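# Put a slip sheet and module in each crate

## Task

Place one slip sheet (a thin flat sheet) so it lies flat on the floor of every crate, then set one module (a small metal block) on top of each sheet, keeping the module's current upright orientation. Afterwards return every tool to the stand slot it started in, unlock it, and move the arm well away from all tools; a tool still locked on counts as part of the arm.

## Robot and tools

Robot: one FANUC CRX-5iA six-joint arm with a tool changer at the wrist. Three tools hang in a stand: grip50 (two-finger, 50 mm stroke), grip85 (two-finger, 85 mm stroke) and cup (suction). Only one arm exists, so every command row is a single list of 15 numbers.

Frame: the scene frame has its origin on the table top directly under the arm base, +z up, +y to the left when facing along +x. Positions are in metres, orientations are quaternions written w,x,y,z. The reported pose is the centre of the changer's flat face; its z axis points out, away from the arm. Offsets in that face frame (mm): grip50 grip point (0, -25, 180); grip85 grip point (0, 0, 173) closed, 13 mm closer when fully open; cup rim centre (0, 0, 175). Both grippers close along face x. The printed position can be slightly off at long reach, and the base may be tilted against the table.

Row layout (15 numbers): x, y, z, qw, qx, qy, qz, lock, grip50_position, grip50_force_limit, grip50_speed, grip85_position, grip85_force_limit, grip85_speed, cup_suction. The first seven are an absolute pose target for the changer face in the scene frame, not an offset. The last eight are scaled to [-1, 1]. lock: positive locks onto a plate touching the face, negative unlocks, 0 keeps the previous command; takes about 1 s. grip50_position: +1 = 50 mm open, pads meet near -0.65, -1 = close until blocked. grip85_position: +1 = 85 mm open, pads meet near -0.8, -1 = close until blocked. Force limits map -1..+1 to about 20 N..185 N (grip50) or 20 N..235 N (grip85). Speeds map -1..+1 to about 20..150 mm/s. cup_suction above 0.01 = on, at or below 0.01 = off and vents; the value persists between actions. Repeat the desired quaternion in every row rather than copying a possibly drifted reported one.

Tools (function calls):
- execute_actions {actions, pictures}: actions holds zero or one item. Empty list: just report state. {rows, steps}: up to 15 rows, steps up to 15 (each 1/30 s); rows beyond the last repeat the last. {steps} alone: a wait of up to 300 steps counted from the previous result. A refused call sends nothing.
- move {target, speed}: target is one 15-number row; the face follows a straight path to it, lasting 0.5 to 10 s. speed 0.002-0.5 m/s (default 0.25), rotation up to twice that in rad/s. It does not avoid obstacles and can overshoot the speed near full reach. The result adds a move: line (done, off_target, moving, held, fault) with limits (paced = pose clipped, held = some steps blocked) and the remaining distance.
- wait {seconds}: 0 to 10 s with nothing new sent.
- zoom_image {camera, region}: camera cam_head_left, cam_head_right or cam_wrist; region [x0, y0, x1, y1] in pixels from the top-left, at most 504x504.
- read_manual {section}: licence texts only.
- finished_scene {scene}: ends and grades the current scene; irreversible.

Limits on targets: a pose more than 0.6 m from the last reported position along any face axis is refused. Each control step the commanded pose is clipped to 70 mm and 16 degrees from the measured one, so a distant target may need several actions; check the returned pose. Position wins over orientation when both cannot be met.

Result lines: tool_id (grip50, grip85, cup, none); plate_near, locked, unlocked, in_stand, unlock_refused; tool readings show n/a until the tool is ready. object_status: 0 moving, 1 blocked while opening, 2 blocked while closing (a real grip), 3 at target or pads met (may also occur on thin items). position_measured in counts: grip50 gap mm = (250 - counts) x 0.202; grip85 about 78 = 60 mm, 130 = 40 mm, 180 = 20 mm, 230 = closed. cup_suction_measured 1 means strong vacuum, near 0 means no seal; cup_part_present toggles at 0.50/0.45. HELD marks steps the clearance check blocked; pose unreachable means it altered the command. Hand target shows where the face is being driven.

Tool handling: to pick up, align the face on the plate within about 1 mm and 1 degree, face -y toward the fork's open side; when plate_near is 1 send lock +1 and wait for locked 1. The tool then initialises (a gripper closes then opens; anything between its fingers drops). To remove from the stand: lift 10-30 mm (about 20), slide at least 110 mm toward face -y, then rise. Return along the reverse path; when in_stand is 1, stay still, send lock -1, wait for unlocked 1. Away from the stand unlocking is impossible. Forks: arms 40-70 mm each side of slot centre along face x, front ends 45 mm toward the open side, tops 18 mm below the plate face; slots 180 mm apart.

Gripping: send -1 and keep it; confirm object_status 2. Changing the position number by 0.01 or more resets status and re-enables force/speed changes. With force_limit -1 fingers never re-close on their own. Cup: place the whole rim on a smooth flat area away from edges, holes and seams; the held part is drawn up to 12 mm toward the face. To release, set down, turn suction off, rise 15 mm. Unlocking the cup drops its load.

Avoid: stopping targets past a contact (the arm is stiff), fast contacts, heavy or fast swings that tear objects loose, and knocking anything off the table. 150 N external force or a joint reaching its load limit (148 N m for the first three joints, 37.2 N m for the wrist joints, including payload) stops the arm for 10 s. Long holding heats motors; heed MOTOR HOT warnings. Loose objects may occasionally be nudged by outside pushes.

Each tool is called by a JSON object that holds its "name" and its "arguments", one argument or row to a line.

## Session

{"name": "execute_actions", "arguments": {
  "actions": []
}}

Scene clock: 0.00 s of 15600.00 s.
end_effector_position=(+0.4867, +0.4408, +0.1056) locked=0 unlocked=1 plate_near=0 in_stand=0 unlock_refused=0 tool_id=none grip50_position_measured=n/a grip50_object_status=n/a grip85_position_measured=n/a grip85_object_status=n/a cup_suction_measured=n/a cup_part_present=n/a end_effector_quat_wxyz=(+0.049, +0.861, +0.437, -0.254)
Joint positions: [ 1.138  0.792  0.375  0.063 -1.312 -1.624]
Joint velocities: [-0.    -0.     0.001 -0.    -0.     0.001]
Hand target: +0.487, +0.441, +0.106; +0.049, +0.861, +0.437, -0.254

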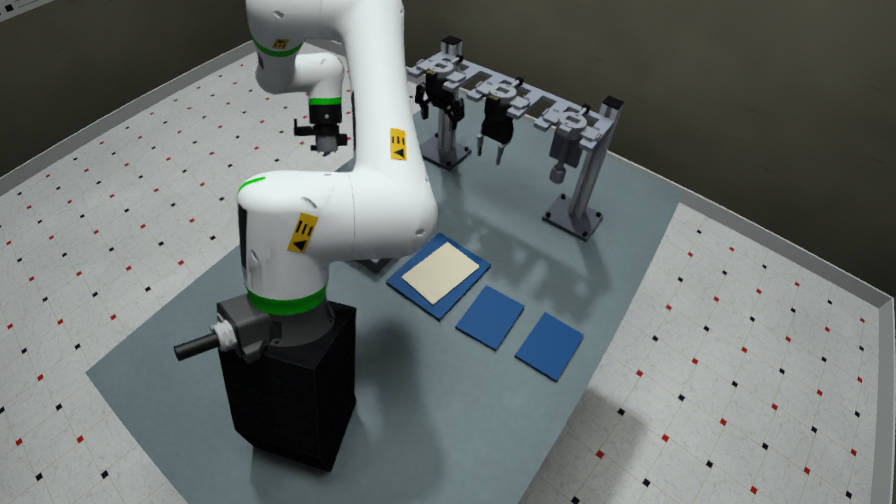

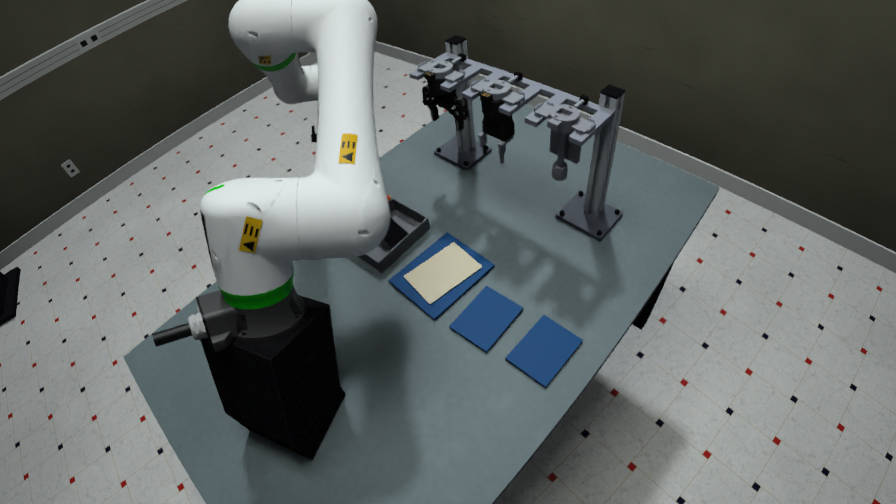

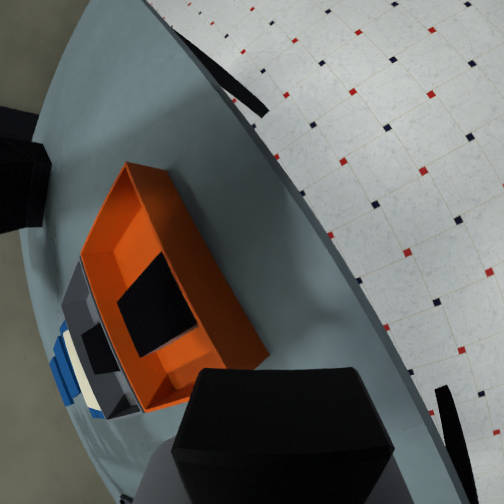

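{"name": "move", "arguments": {
  "target": [0.50,0.38,0.42,0,0.7071,0.7071,0,0,0,0,0,1,0,0,0]
}}

{"name": "move", "arguments": {
  "target": [0.68,0.19,0.40,0,0.7071,0.7071,0,0,0,0,0,1,0,0,0]
}}

Scene clock: 6.80 s of 15600.00 s.
end_effector_position=(+0.4999, +0.3806, +0.4195) locked=0 unlocked=1 plate_near=0 in_stand=0 unlock_refused=0 tool_id=none grip50_position_measured=n/a grip50_object_status=n/a grip85_position_measured=n/a grip85_object_status=n/a cup_suction_measured=n/a cup_part_present=n/a end_effector_quat_wxyz=(+0.000, +0.707, +0.707, +0.000)
Joint positions: [ 1.246 -0.012 -0.137  0.273 -1.135 -1.129]
Joint velocities: [ 0.    -0.001  0.001 -0.001 -0.    -0.001]
Hand target: +0.500, +0.381, +0.420; +0.000, +0.707, +0.707, +0.000
Off the commanded pose: 0.001 m, 0 deg.
move: done

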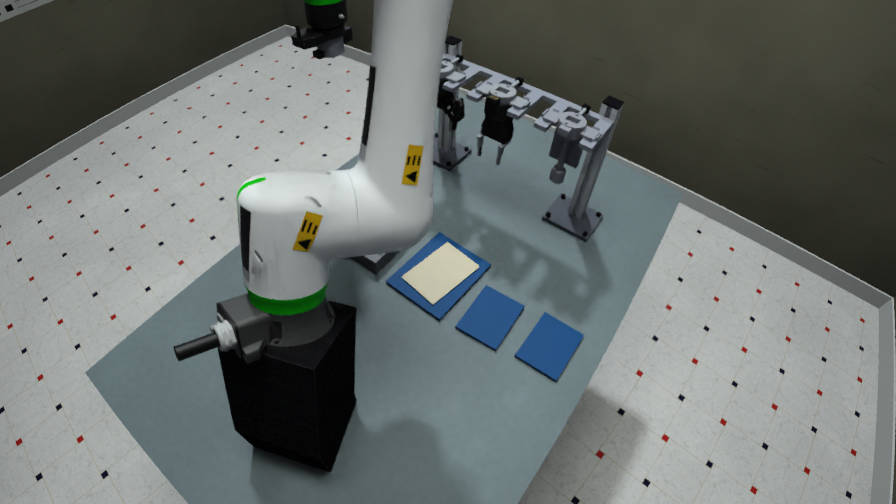

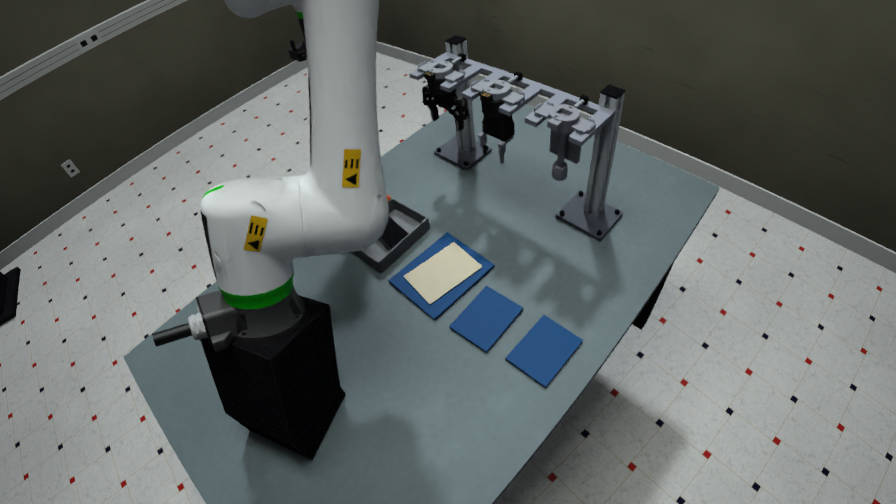

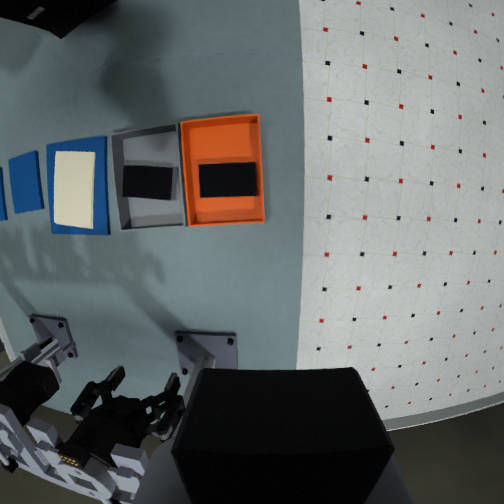

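Scene clock: 8.30 s of 15600.00 s.
end_effector_position=(+0.6791, +0.1897, +0.4002) locked=0 unlocked=1 plate_near=0 in_stand=0 unlock_refused=0 tool_id=none grip50_position_measured=n/a grip50_object_status=n/a grip85_position_measured=n/a grip85_object_status=n/a cup_suction_measured=n/a cup_part_present=n/a end_effector_quat_wxyz=(-0.001, +0.707, +0.707, -0.001)
Joint positions: [ 0.679  0.164  0.166  0.041 -1.172 -0.493]
Joint velocities: [ 0.     0.002  0.001 -0.    -0.     0.002]
Hand target: +0.679, +0.190, +0.400; -0.001, +0.707, +0.707, -0.001
Off the commanded pose: 0.001 m, 0 deg.
move: done

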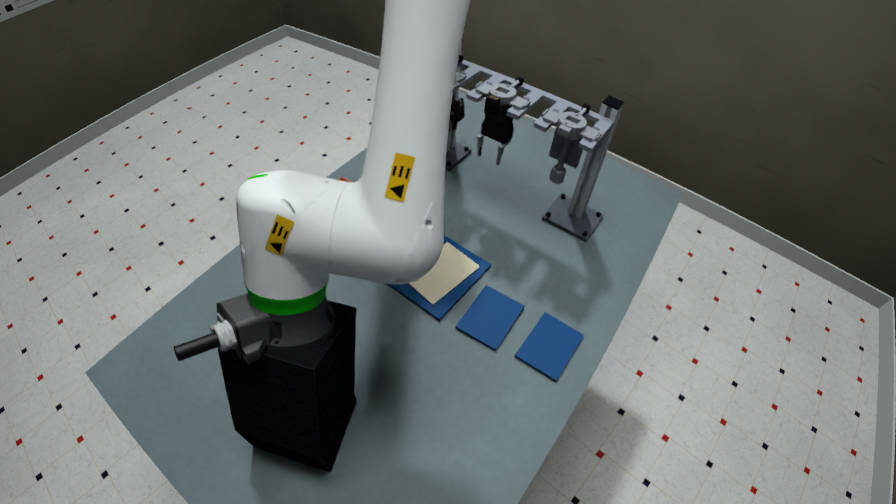

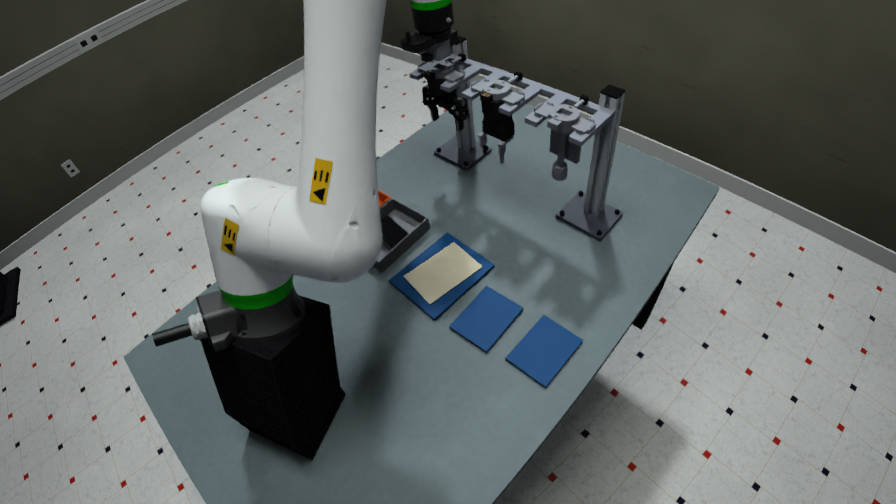

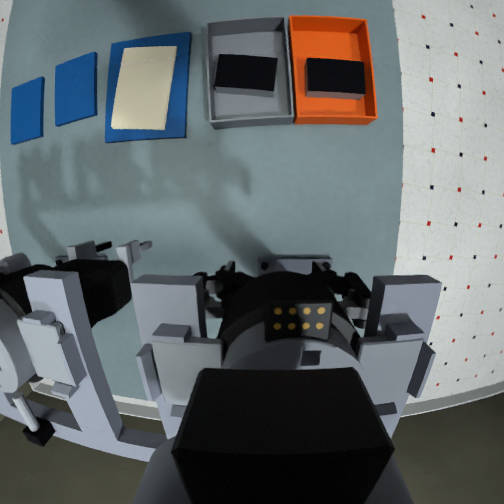

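{"name": "move", "arguments": {
  "target": [0.689,0.198,0.378,0,0.7133,0.7009,0,0,0,0,0,1,0,0,0],
  "speed": 0.05
}}

Scene clock: 18.13 s of 15600.00 s.
end_effector_position=(+0.6890, +0.1979, +0.3780) locked=0 unlocked=1 plate_near=0 in_stand=0 unlock_refused=0 tool_id=none grip50_position_measured=n/a grip50_object_status=n/a grip85_position_measured=n/a grip85_object_status=n/a cup_suction_measured=n/a cup_part_present=n/a end_effector_quat_wxyz=(+0.000, +0.713, +0.701, +0.000)
Joint positions: [ 0.684  0.212  0.185  0.045 -1.141 -0.517]
Joint velocities: [-0.001  0.001  0.001  0.     0.    -0.001]
Hand target: +0.689, +0.198, +0.378; -0.000, +0.713, +0.701, +0.000
Off the commanded pose: 0.000 m, 0 deg.
move: done

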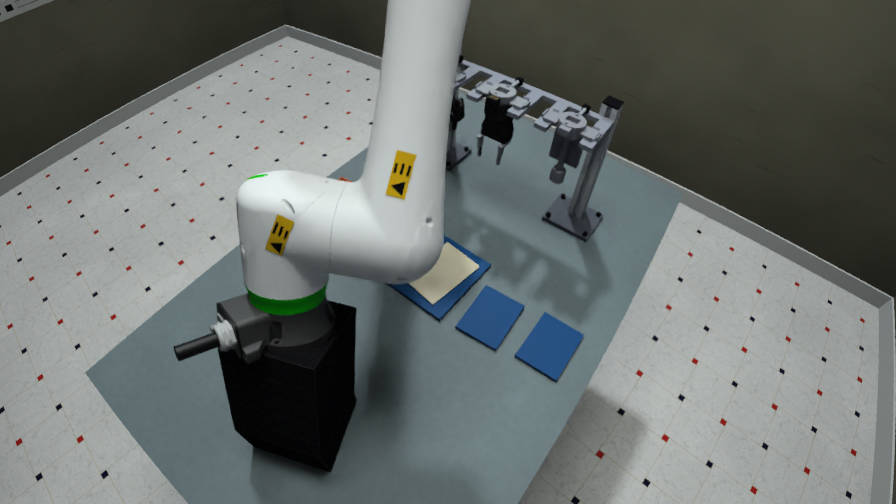

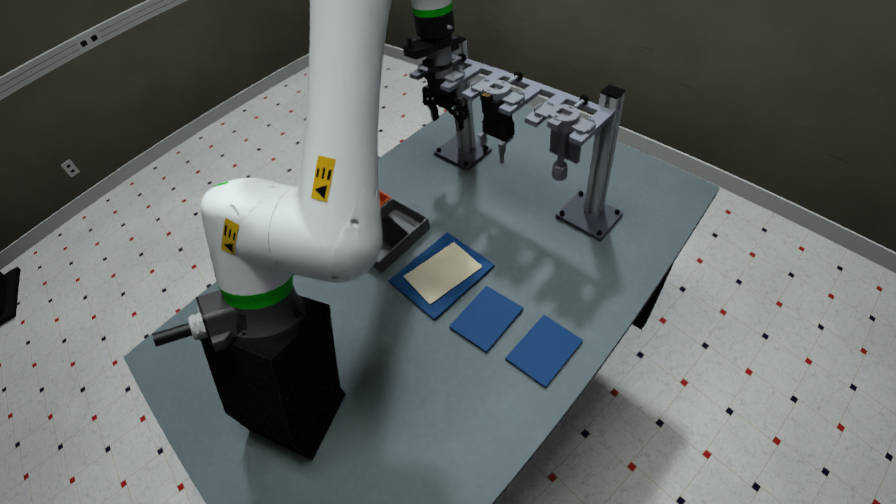

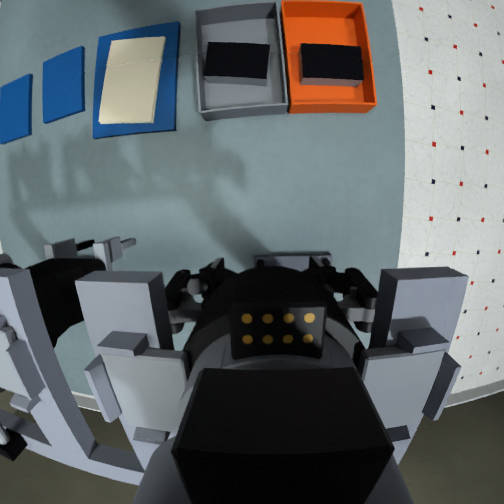

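{"name": "move", "arguments": {
  "target": [0.690,0.1985,0.372,0,0.7133,0.7009,0,0,0,0,0,1,0,0,0],
  "speed": 0.02
}}

{"name": "zoom_image", "arguments": {
  "camera": "cam_wrist",
  "region": [60,250,500,504]
}}

Scene clock: 24.97 s of 15600.00 s.
end_effector_position=(+0.6900, +0.1985, +0.3720) locked=0 unlocked=1 plate_near=0 in_stand=0 unlock_refused=0 tool_id=none grip50_position_measured=n/a grip50_object_status=n/a grip85_position_measured=n/a grip85_object_status=n/a cup_suction_measured=n/a cup_part_present=n/a end_effector_quat_wxyz=(-0.000, +0.713, +0.701, +0.000)
Joint positions: [ 0.683  0.221  0.184  0.045 -1.131 -0.517]
Joint velocities: [ 0.     0.002 -0.002 -0.     0.    -0.001]
Hand target: +0.690, +0.198, +0.372; -0.000, +0.713, +0.701, +0.000
Off the commanded pose: 0.000 m, 0 deg.
move: done

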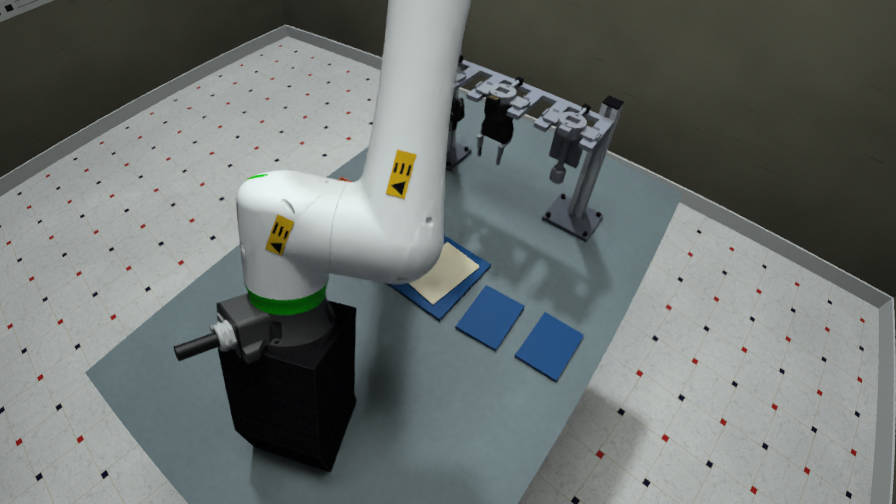

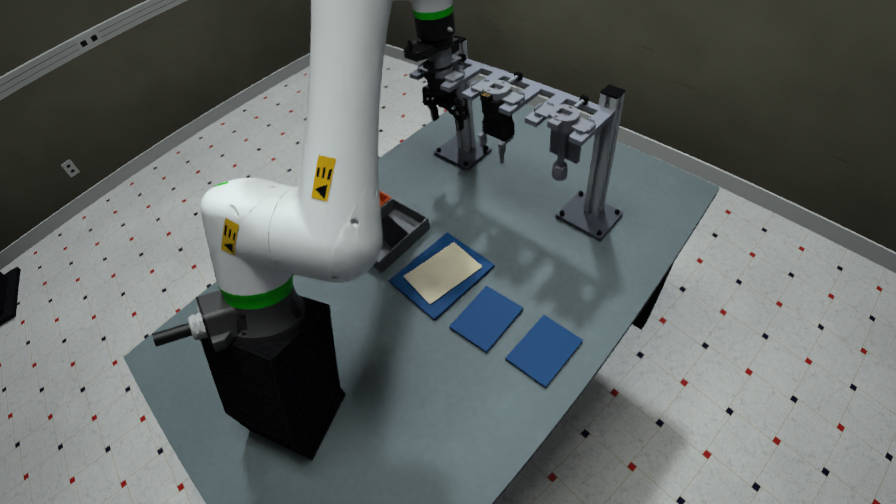

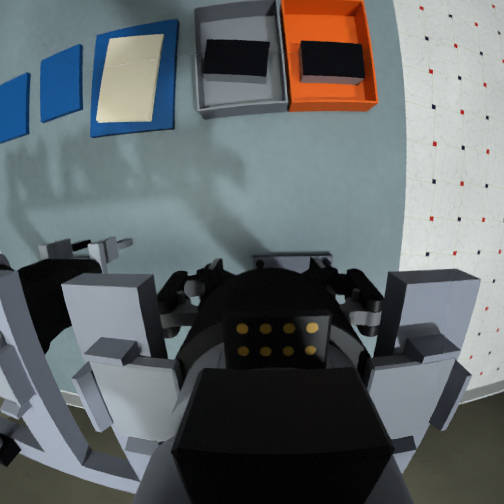

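Region (60, 250, 500, 504) of cam_wrist's 504x504 image, scaled by 1.145, with more detail than that image has; it fills the top 291 rows of this view, and the rest is white.

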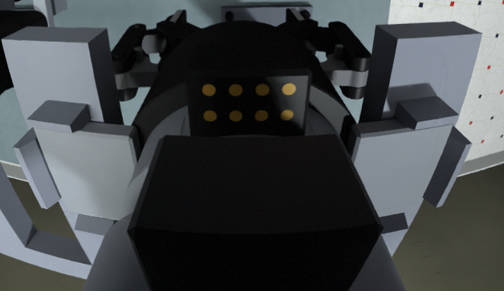

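{"name": "move", "arguments": {
  "target": [0.690,0.199,0.368,0,0.7133,0.7009,0,0,0,0,0,1,0,0,0],
  "speed": 0.006
}}

Scene clock: 29.07 s of 15600.00 s.
end_effector_position=(+0.6900, +0.1990, +0.3680) locked=0 unlocked=1 plate_near=0 in_stand=0 unlock_refused=0 tool_id=none grip50_position_measured=n/a grip50_object_status=n/a grip85_position_measured=n/a grip85_object_status=n/a cup_suction_measured=n/a cup_part_present=n/a end_effector_quat_wxyz=(-0.000, +0.713, +0.701, +0.000)
Joint positions: [ 0.684  0.225  0.181  0.046 -1.123 -0.518]
Joint velocities: [ 0.     0.001 -0.001 -0.     0.    -0.   ]
Hand target: +0.690, +0.199, +0.368; -0.000, +0.713, +0.701, +0.000
Off the commanded pose: 0.000 m, 0 deg.
move: done

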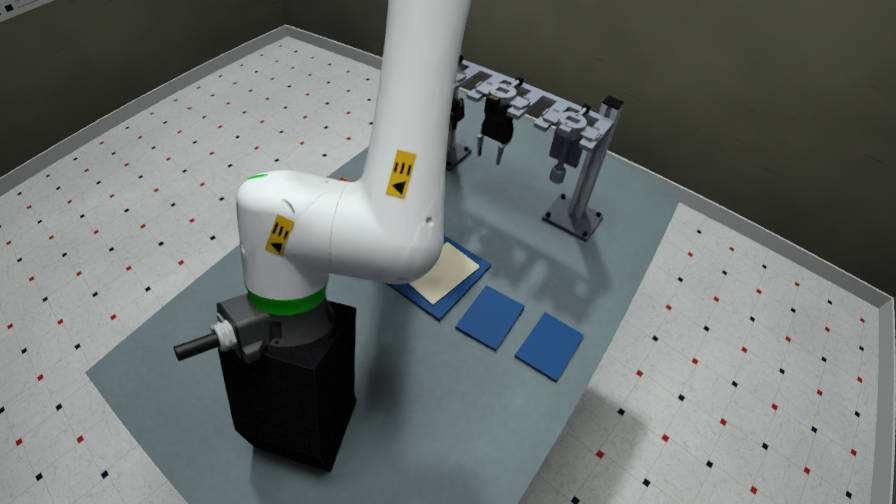

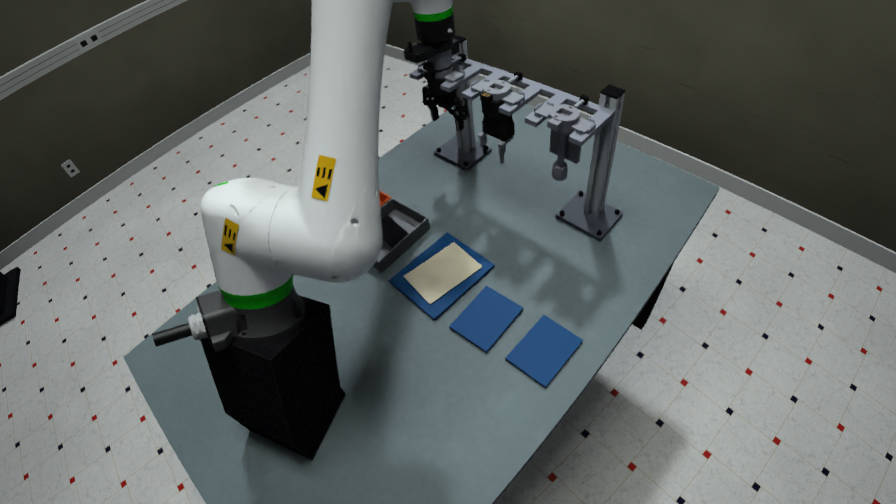

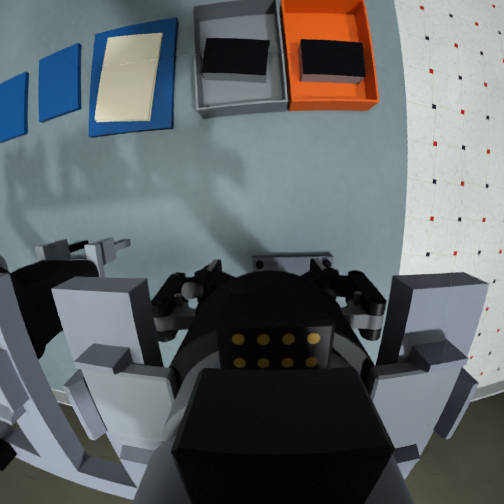

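{"name": "move", "arguments": {
  "target": [0.690,0.199,0.3625,0,0.7133,0.7009,0,0,0,0,0,1,0,0,0],
  "speed": 0.006
}}

Scene clock: 32.60 s of 15600.00 s.
end_effector_position=(+0.6900, +0.1990, +0.3625) locked=0 unlocked=1 plate_near=0 in_stand=1 unlock_refused=0 tool_id=none grip50_position_measured=n/a grip50_object_status=n/a grip85_position_measured=n/a grip85_object_status=n/a cup_suction_measured=n/a cup_part_present=n/a end_effector_quat_wxyz=(-0.000, +0.713, +0.701, +0.000)
Joint positions: [ 0.684  0.231  0.176  0.046 -1.113 -0.518]
Joint velocities: [ 0.    -0.001 -0.     0.    -0.     0.   ]
Hand target: +0.690, +0.199, +0.363; -0.000, +0.713, +0.701, +0.000
Off the commanded pose: 0.000 m, 0 deg.
move: done

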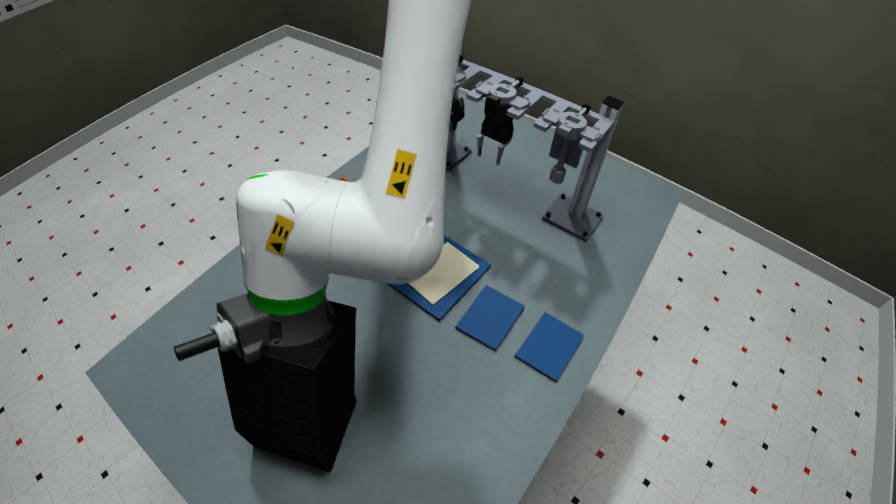

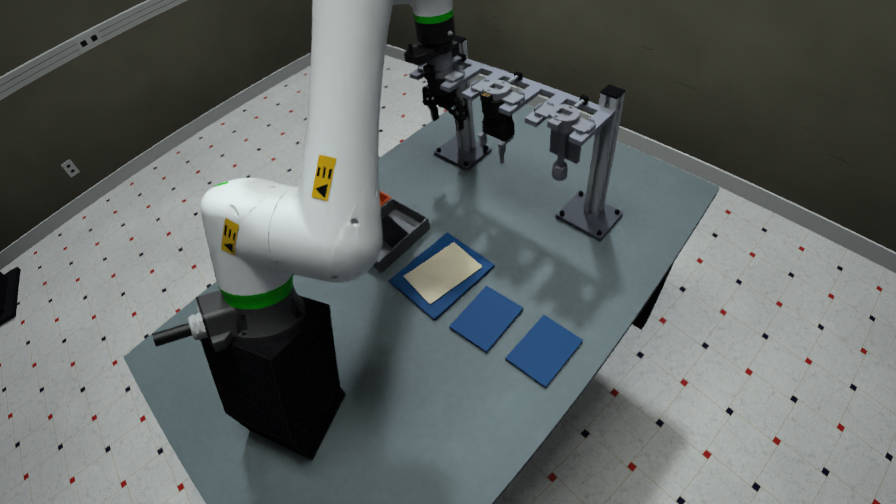

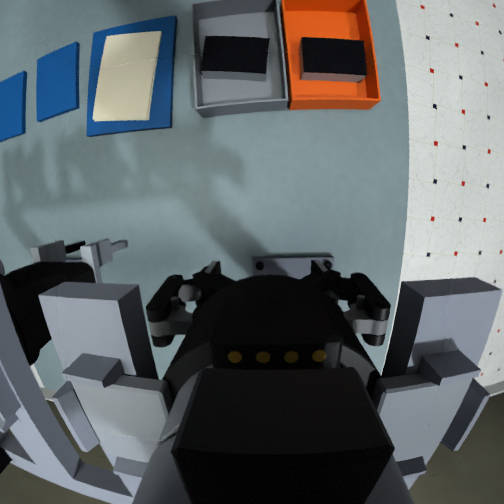

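{"name": "execute_actions", "arguments": {
  "actions": [
    {"rows":[[0.690,0.199,0.361,0,0.7133,0.7009,0,0,0,0,0,1,0,0,0]],"steps":15}
  ],
  "pictures": false
}}

Scene clock: 36.20 s of 15600.00 s.
end_effector_position=(+0.6900, +0.1990, +0.3610) locked=0 unlocked=1 plate_near=1 in_stand=1 unlock_refused=0 tool_id=none grip50_position_measured=n/a grip50_object_status=n/a grip85_position_measured=n/a grip85_object_status=n/a cup_suction_measured=n/a cup_part_present=n/a end_effector_quat_wxyz=(+0.000, +0.713, +0.701, +0.000)
Joint positions: [ 0.683  0.233  0.175  0.046 -1.11  -0.519]
Joint velocities: [ 0.001  0.001  0.    -0.    -0.     0.   ]
Hand target: +0.690, +0.199, +0.361; -0.000, +0.713, +0.701, +0.000
Off the commanded pose: 0.000 m, 0 deg.
Steps of this call (steps 1 to 93: nothing new was sent; steps 94 to 108: all 15 steps of this action). Readings (end_effector_position | what the end effector reports):
94: (+0.6900, +0.1990, +0.3624) | locked=0 unlocked=1 plate_near=0 in_stand=1 unlock_refused=0 tool_id=none grip50_position_measured=n/a grip50_object_status=n/a grip85_position_measured=n/a grip85_object_status=n/a cup_suction_measured=n/a cup_part_present=n/a
95: (+0.6900, +0.1990, +0.3618) | locked=0 unlocked=1 plate_near=0 in_stand=1 unlock_refused=0 tool_id=none grip50_position_measured=n/a grip50_object_status=n/a grip85_position_measured=n/a grip85_object_status=n/a cup_suction_measured=n/a cup_part_present=n/a
97: (+0.6900, +0.1990, +0.3611) | locked=0 unlocked=1 plate_near=1 in_stand=1 unlock_refused=0 tool_id=none grip50_position_measured=n/a grip50_object_status=n/a grip85_position_measured=n/a grip85_object_status=n/a cup_suction_measured=n/a cup_part_present=n/a
101: (+0.6900, +0.1990, +0.3610) | locked=0 unlocked=1 plate_near=1 in_stand=1 unlock_refused=0 tool_id=none grip50_position_measured=n/a grip50_object_status=n/a grip85_position_measured=n/a grip85_object_status=n/a cup_suction_measured=n/a cup_part_present=n/a
108: the state above

{"name": "execute_actions", "arguments": {
  "actions": [
    {"rows":[[0.690,0.199,0.361,0,0.7133,0.7009,0,1,0,0,0,1,0,0,0]],"steps":15}
  ],
  "pictures": false
}}

{"name": "execute_actions", "arguments": {
  "actions": [
    {"steps":30}
  ],
  "pictures": false
}}

{"name": "move", "arguments": {
  "target": [0.690,0.199,0.381,0,0.7133,0.7009,0,0,0,0,0,1,-0.3,0,0],
  "speed": 0.08
}}

{"name": "move", "arguments": {
  "target": [0.565,0.201,0.381,0,0.7133,0.7009,0,0,0,0,0,1,-0.3,0,0],
  "speed": 0.15
}}

{"name": "move", "arguments": {
  "target": [0.405,0.305,0.27,0,1,0,0,0,0,0,0,1,-0.3,0,0]
}}

Scene clock: 49.07 s of 15600.00 s.
end_effector_position=(+0.6900, +0.1990, +0.3610) locked=0 unlocked=0 plate_near=1 in_stand=1 unlock_refused=0 tool_id=none grip50_position_measured=n/a grip50_object_status=n/a grip85_position_measured=n/a grip85_object_status=n/a cup_suction_measured=n/a cup_part_present=n/a end_effector_quat_wxyz=(-0.000, +0.713, +0.701, +0.000)
Joint positions: [ 0.683  0.233  0.175  0.046 -1.11  -0.519]
Joint velocities: [ 0.001  0.    -0.     0.    -0.     0.001]
Hand target: +0.690, +0.199, +0.361; -0.000, +0.713, +0.701, +0.000
Off the commanded pose: 0.000 m, 0 deg.
Steps of this call (steps 1 to 371: nothing new was sent; steps 372 to 386: all 15 steps of this action). Readings (end_effector_position | what the end effector reports):
372: (+0.6900, +0.1990, +0.3610) | locked=0 unlocked=0 plate_near=1 in_stand=1 unlock_refused=0 tool_id=none grip50_position_measured=n/a grip50_object_status=n/a grip85_position_measured=n/a grip85_object_status=n/a cup_suction_measured=n/a cup_part_present=n/a
373: (+0.6900, +0.1990, +0.3610) | locked=0 unlocked=0 plate_near=1 in_stand=1 unlock_refused=0 tool_id=none grip50_position_measured=n/a grip50_object_status=n/a grip85_position_measured=n/a grip85_object_status=n/a cup_suction_measured=n/a cup_part_present=n/a
375: (+0.6900, +0.1990, +0.3610) | locked=0 unlocked=0 plate_near=1 in_stand=1 unlock_refused=0 tool_id=none grip50_position_measured=n/a grip50_object_status=n/a grip85_position_measured=n/a grip85_object_status=n/a cup_suction_measured=n/a cup_part_present=n/a
379: (+0.6900, +0.1990, +0.3610) | locked=0 unlocked=0 plate_near=1 in_stand=1 unlock_refused=0 tool_id=none grip50_position_measured=n/a grip50_object_status=n/a grip85_position_measured=n/a grip85_object_status=n/a cup_suction_measured=n/a cup_part_present=n/a
386: the state above

Scene clock: 50.07 s of 15600.00 s.
end_effector_position=(+0.6900, +0.1990, +0.3609) locked=1 unlocked=0 plate_near=1 in_stand=1 unlock_refused=0 tool_id=grip85 grip50_position_measured=n/a grip50_object_status=n/a grip85_position_measured=n/a grip85_object_status=n/a cup_suction_measured=n/a cup_part_present=n/a end_effector_quat_wxyz=(-0.000, +0.713, +0.701, -0.000)
Joint positions: [ 0.683  0.233  0.175  0.046 -1.11  -0.519]
Joint velocities: [-0.    -0.     0.001 -0.    -0.     0.001]
Hand target: +0.690, +0.199, +0.361; -0.000, +0.713, +0.701, +0.000
Off the commanded pose: 0.000 m, 0 deg.
Steps of this call (steps 1 to 30: nothing new was sent). Readings (end_effector_position | what the end effector reports):
1: (+0.6900, +0.1990, +0.3610) | locked=0 unlocked=0 plate_near=1 in_stand=1 unlock_refused=0 tool_id=none grip50_position_measured=n/a grip50_object_status=n/a grip85_position_measured=n/a grip85_object_status=n/a cup_suction_measured=n/a cup_part_present=n/a
2: (+0.6900, +0.1990, +0.3610) | locked=0 unlocked=0 plate_near=1 in_stand=1 unlock_refused=0 tool_id=none grip50_position_measured=n/a grip50_object_status=n/a grip85_position_measured=n/a grip85_object_status=n/a cup_suction_measured=n/a cup_part_present=n/a
4: (+0.6900, +0.1990, +0.3609) | locked=0 unlocked=0 plate_near=1 in_stand=1 unlock_refused=0 tool_id=none grip50_position_measured=n/a grip50_object_status=n/a grip85_position_measured=n/a grip85_object_status=n/a cup_suction_measured=n/a cup_part_present=n/a
8: (+0.6900, +0.1990, +0.3609) | locked=0 unlocked=0 plate_near=1 in_stand=1 unlock_refused=0 tool_id=none grip50_position_measured=n/a grip50_object_status=n/a grip85_position_measured=n/a grip85_object_status=n/a cup_suction_measured=n/a cup_part_present=n/a
30: the state above

Scene clock: 50.80 s of 15600.00 s.
end_effector_position=(+0.6900, +0.1990, +0.3810) locked=1 unlocked=0 plate_near=1 in_stand=0 unlock_refused=0 tool_id=grip85 grip50_position_measured=n/a grip50_object_status=n/a grip85_position_measured=n/a grip85_object_status=n/a cup_suction_measured=n/a cup_part_present=n/a end_effector_quat_wxyz=(+0.000, +0.713, +0.701, -0.000)
Joint positions: [ 0.685  0.212  0.192  0.046 -1.148 -0.519]
Joint velocities: [ 0.     0.     0.    -0.    -0.     0.001]
Hand target: +0.690, +0.199, +0.381; +0.000, +0.713, +0.701, -0.000
Off the commanded pose: 0.000 m, 0 deg.
move: done

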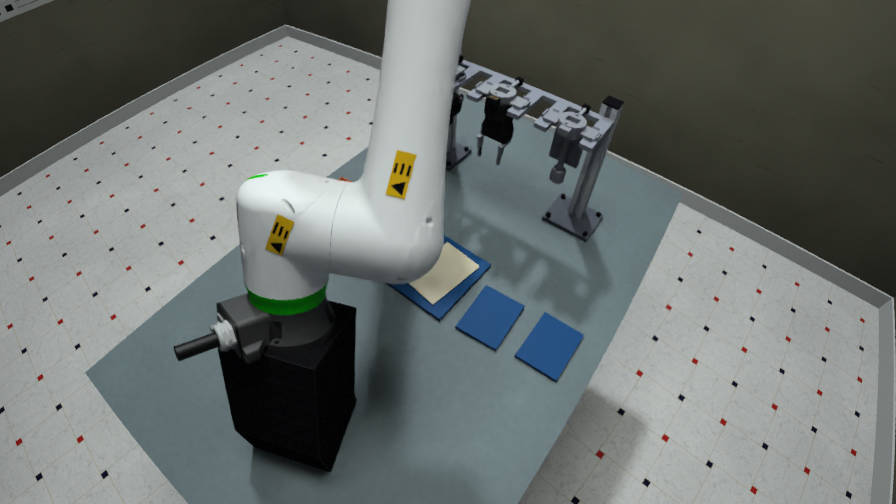

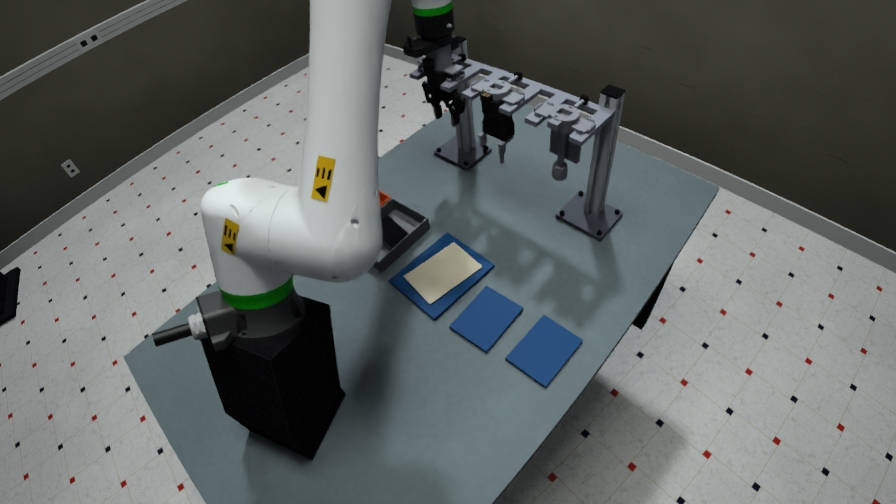

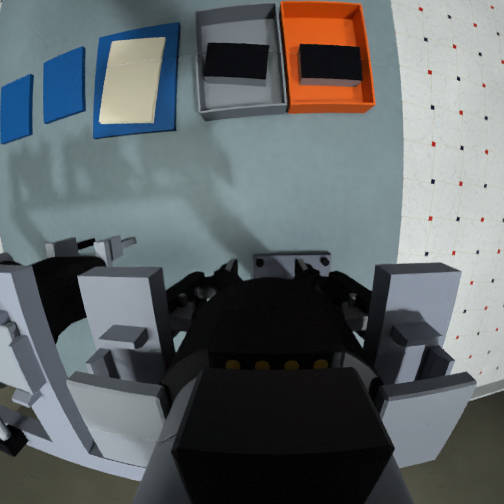

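Scene clock: 52.00 s of 15600.00 s.
end_effector_position=(+0.5651, +0.2012, +0.3810) locked=1 unlocked=0 plate_near=1 in_stand=0 unlock_refused=0 tool_id=grip85 grip50_position_measured=n/a grip50_object_status=n/a grip85_position_measured=n/a grip85_object_status=n/a cup_suction_measured=n/a cup_part_present=n/a end_effector_quat_wxyz=(+0.000, +0.713, +0.701, +0.000)
Joint positions: [ 0.83  -0.061 -0.227  0.116 -1.014 -0.694]
Joint velocities: [ 0.    -0.003 -0.001  0.    -0.001 -0.002]
Hand target: +0.565, +0.201, +0.381; +0.000, +0.713, +0.701, +0.000
Off the commanded pose: 0.000 m, 0 deg.
move: done

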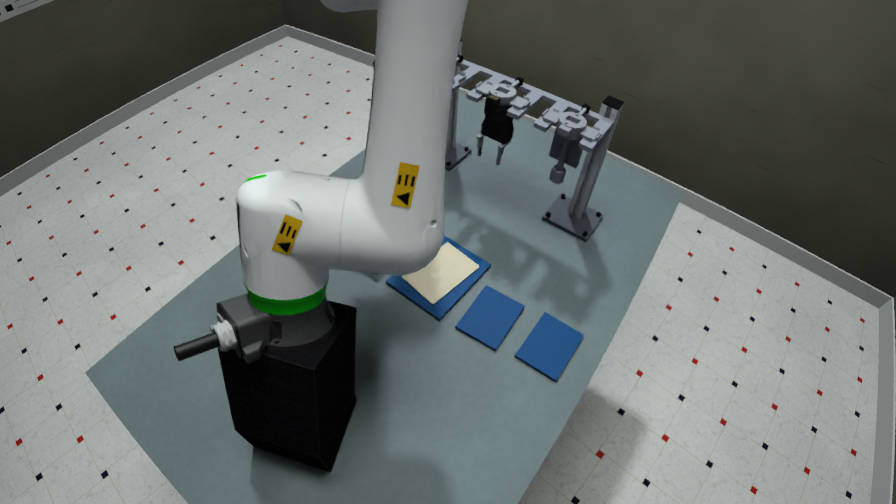

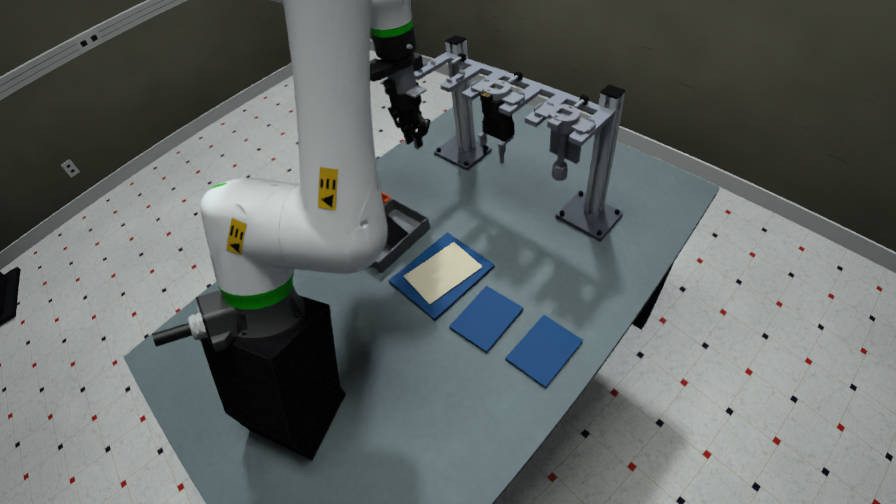

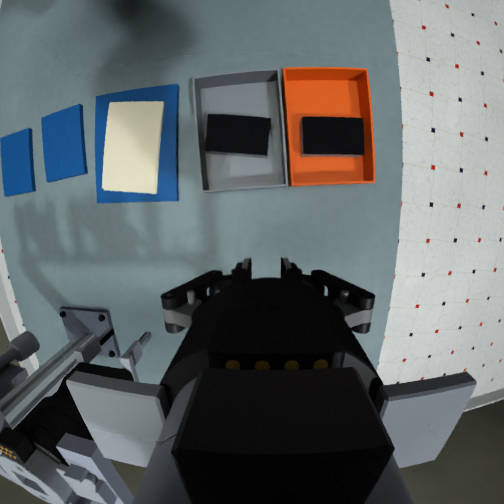

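Scene clock: 55.53 s of 15600.00 s.
end_effector_position=(+0.4055, +0.3051, +0.2700) locked=1 unlocked=0 plate_near=1 in_stand=0 unlock_refused=0 tool_id=grip85 grip50_position_measured=n/a grip50_object_status=n/a grip85_position_measured=3 grip85_object_status=3 cup_suction_measured=n/a cup_part_present=n/a end_effector_quat_wxyz=(+0.000, +1.000, +0.001, +0.001)
Joint positions: [ 1.238 -0.036 -0.637  0.396 -0.681 -2.887]
Joint velocities: [-0.    -0.001 -0.002  0.002  0.001 -0.003]
Hand target: +0.405, +0.305, +0.270; -0.000, +1.000, +0.001, +0.001
Off the commanded pose: 0.000 m, 0 deg.
move: done

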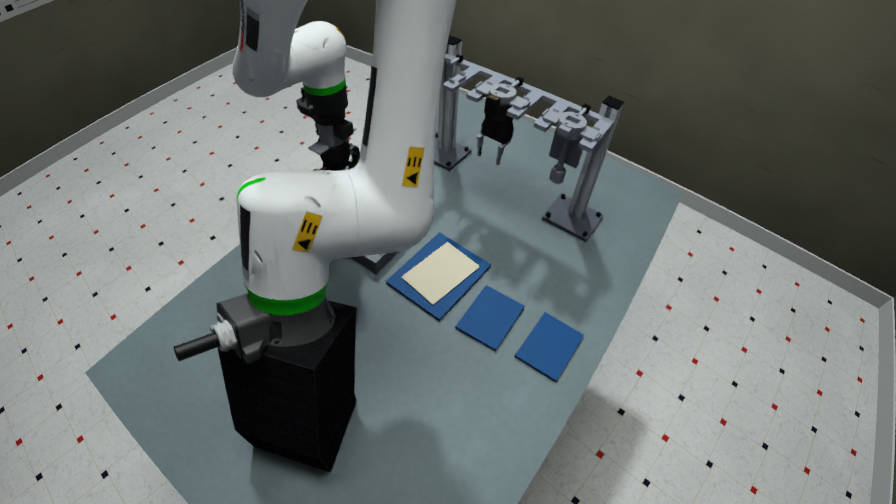

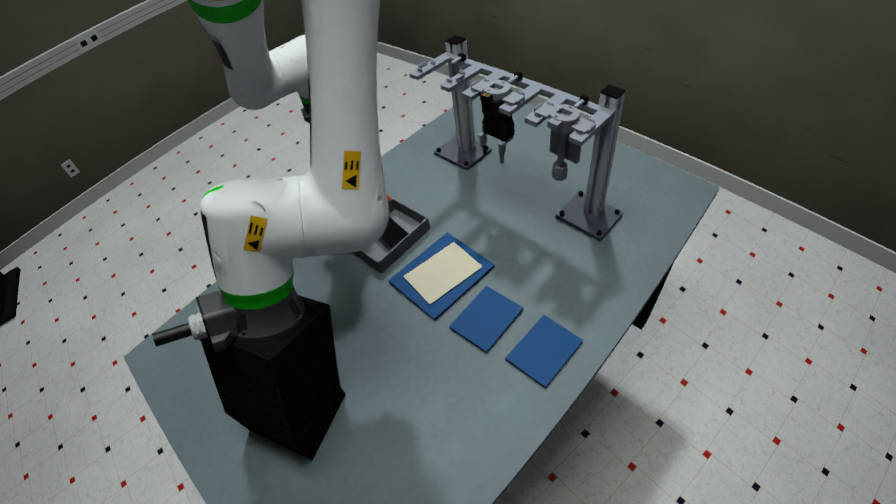

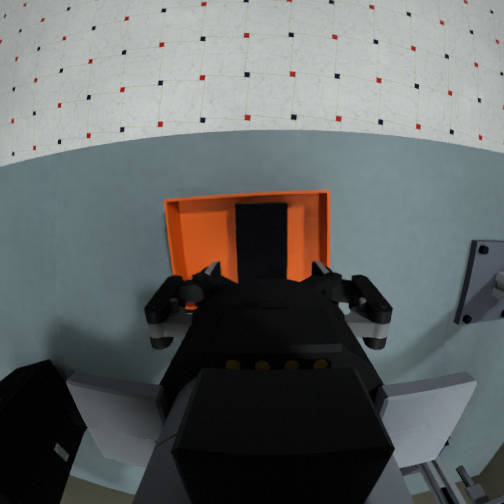

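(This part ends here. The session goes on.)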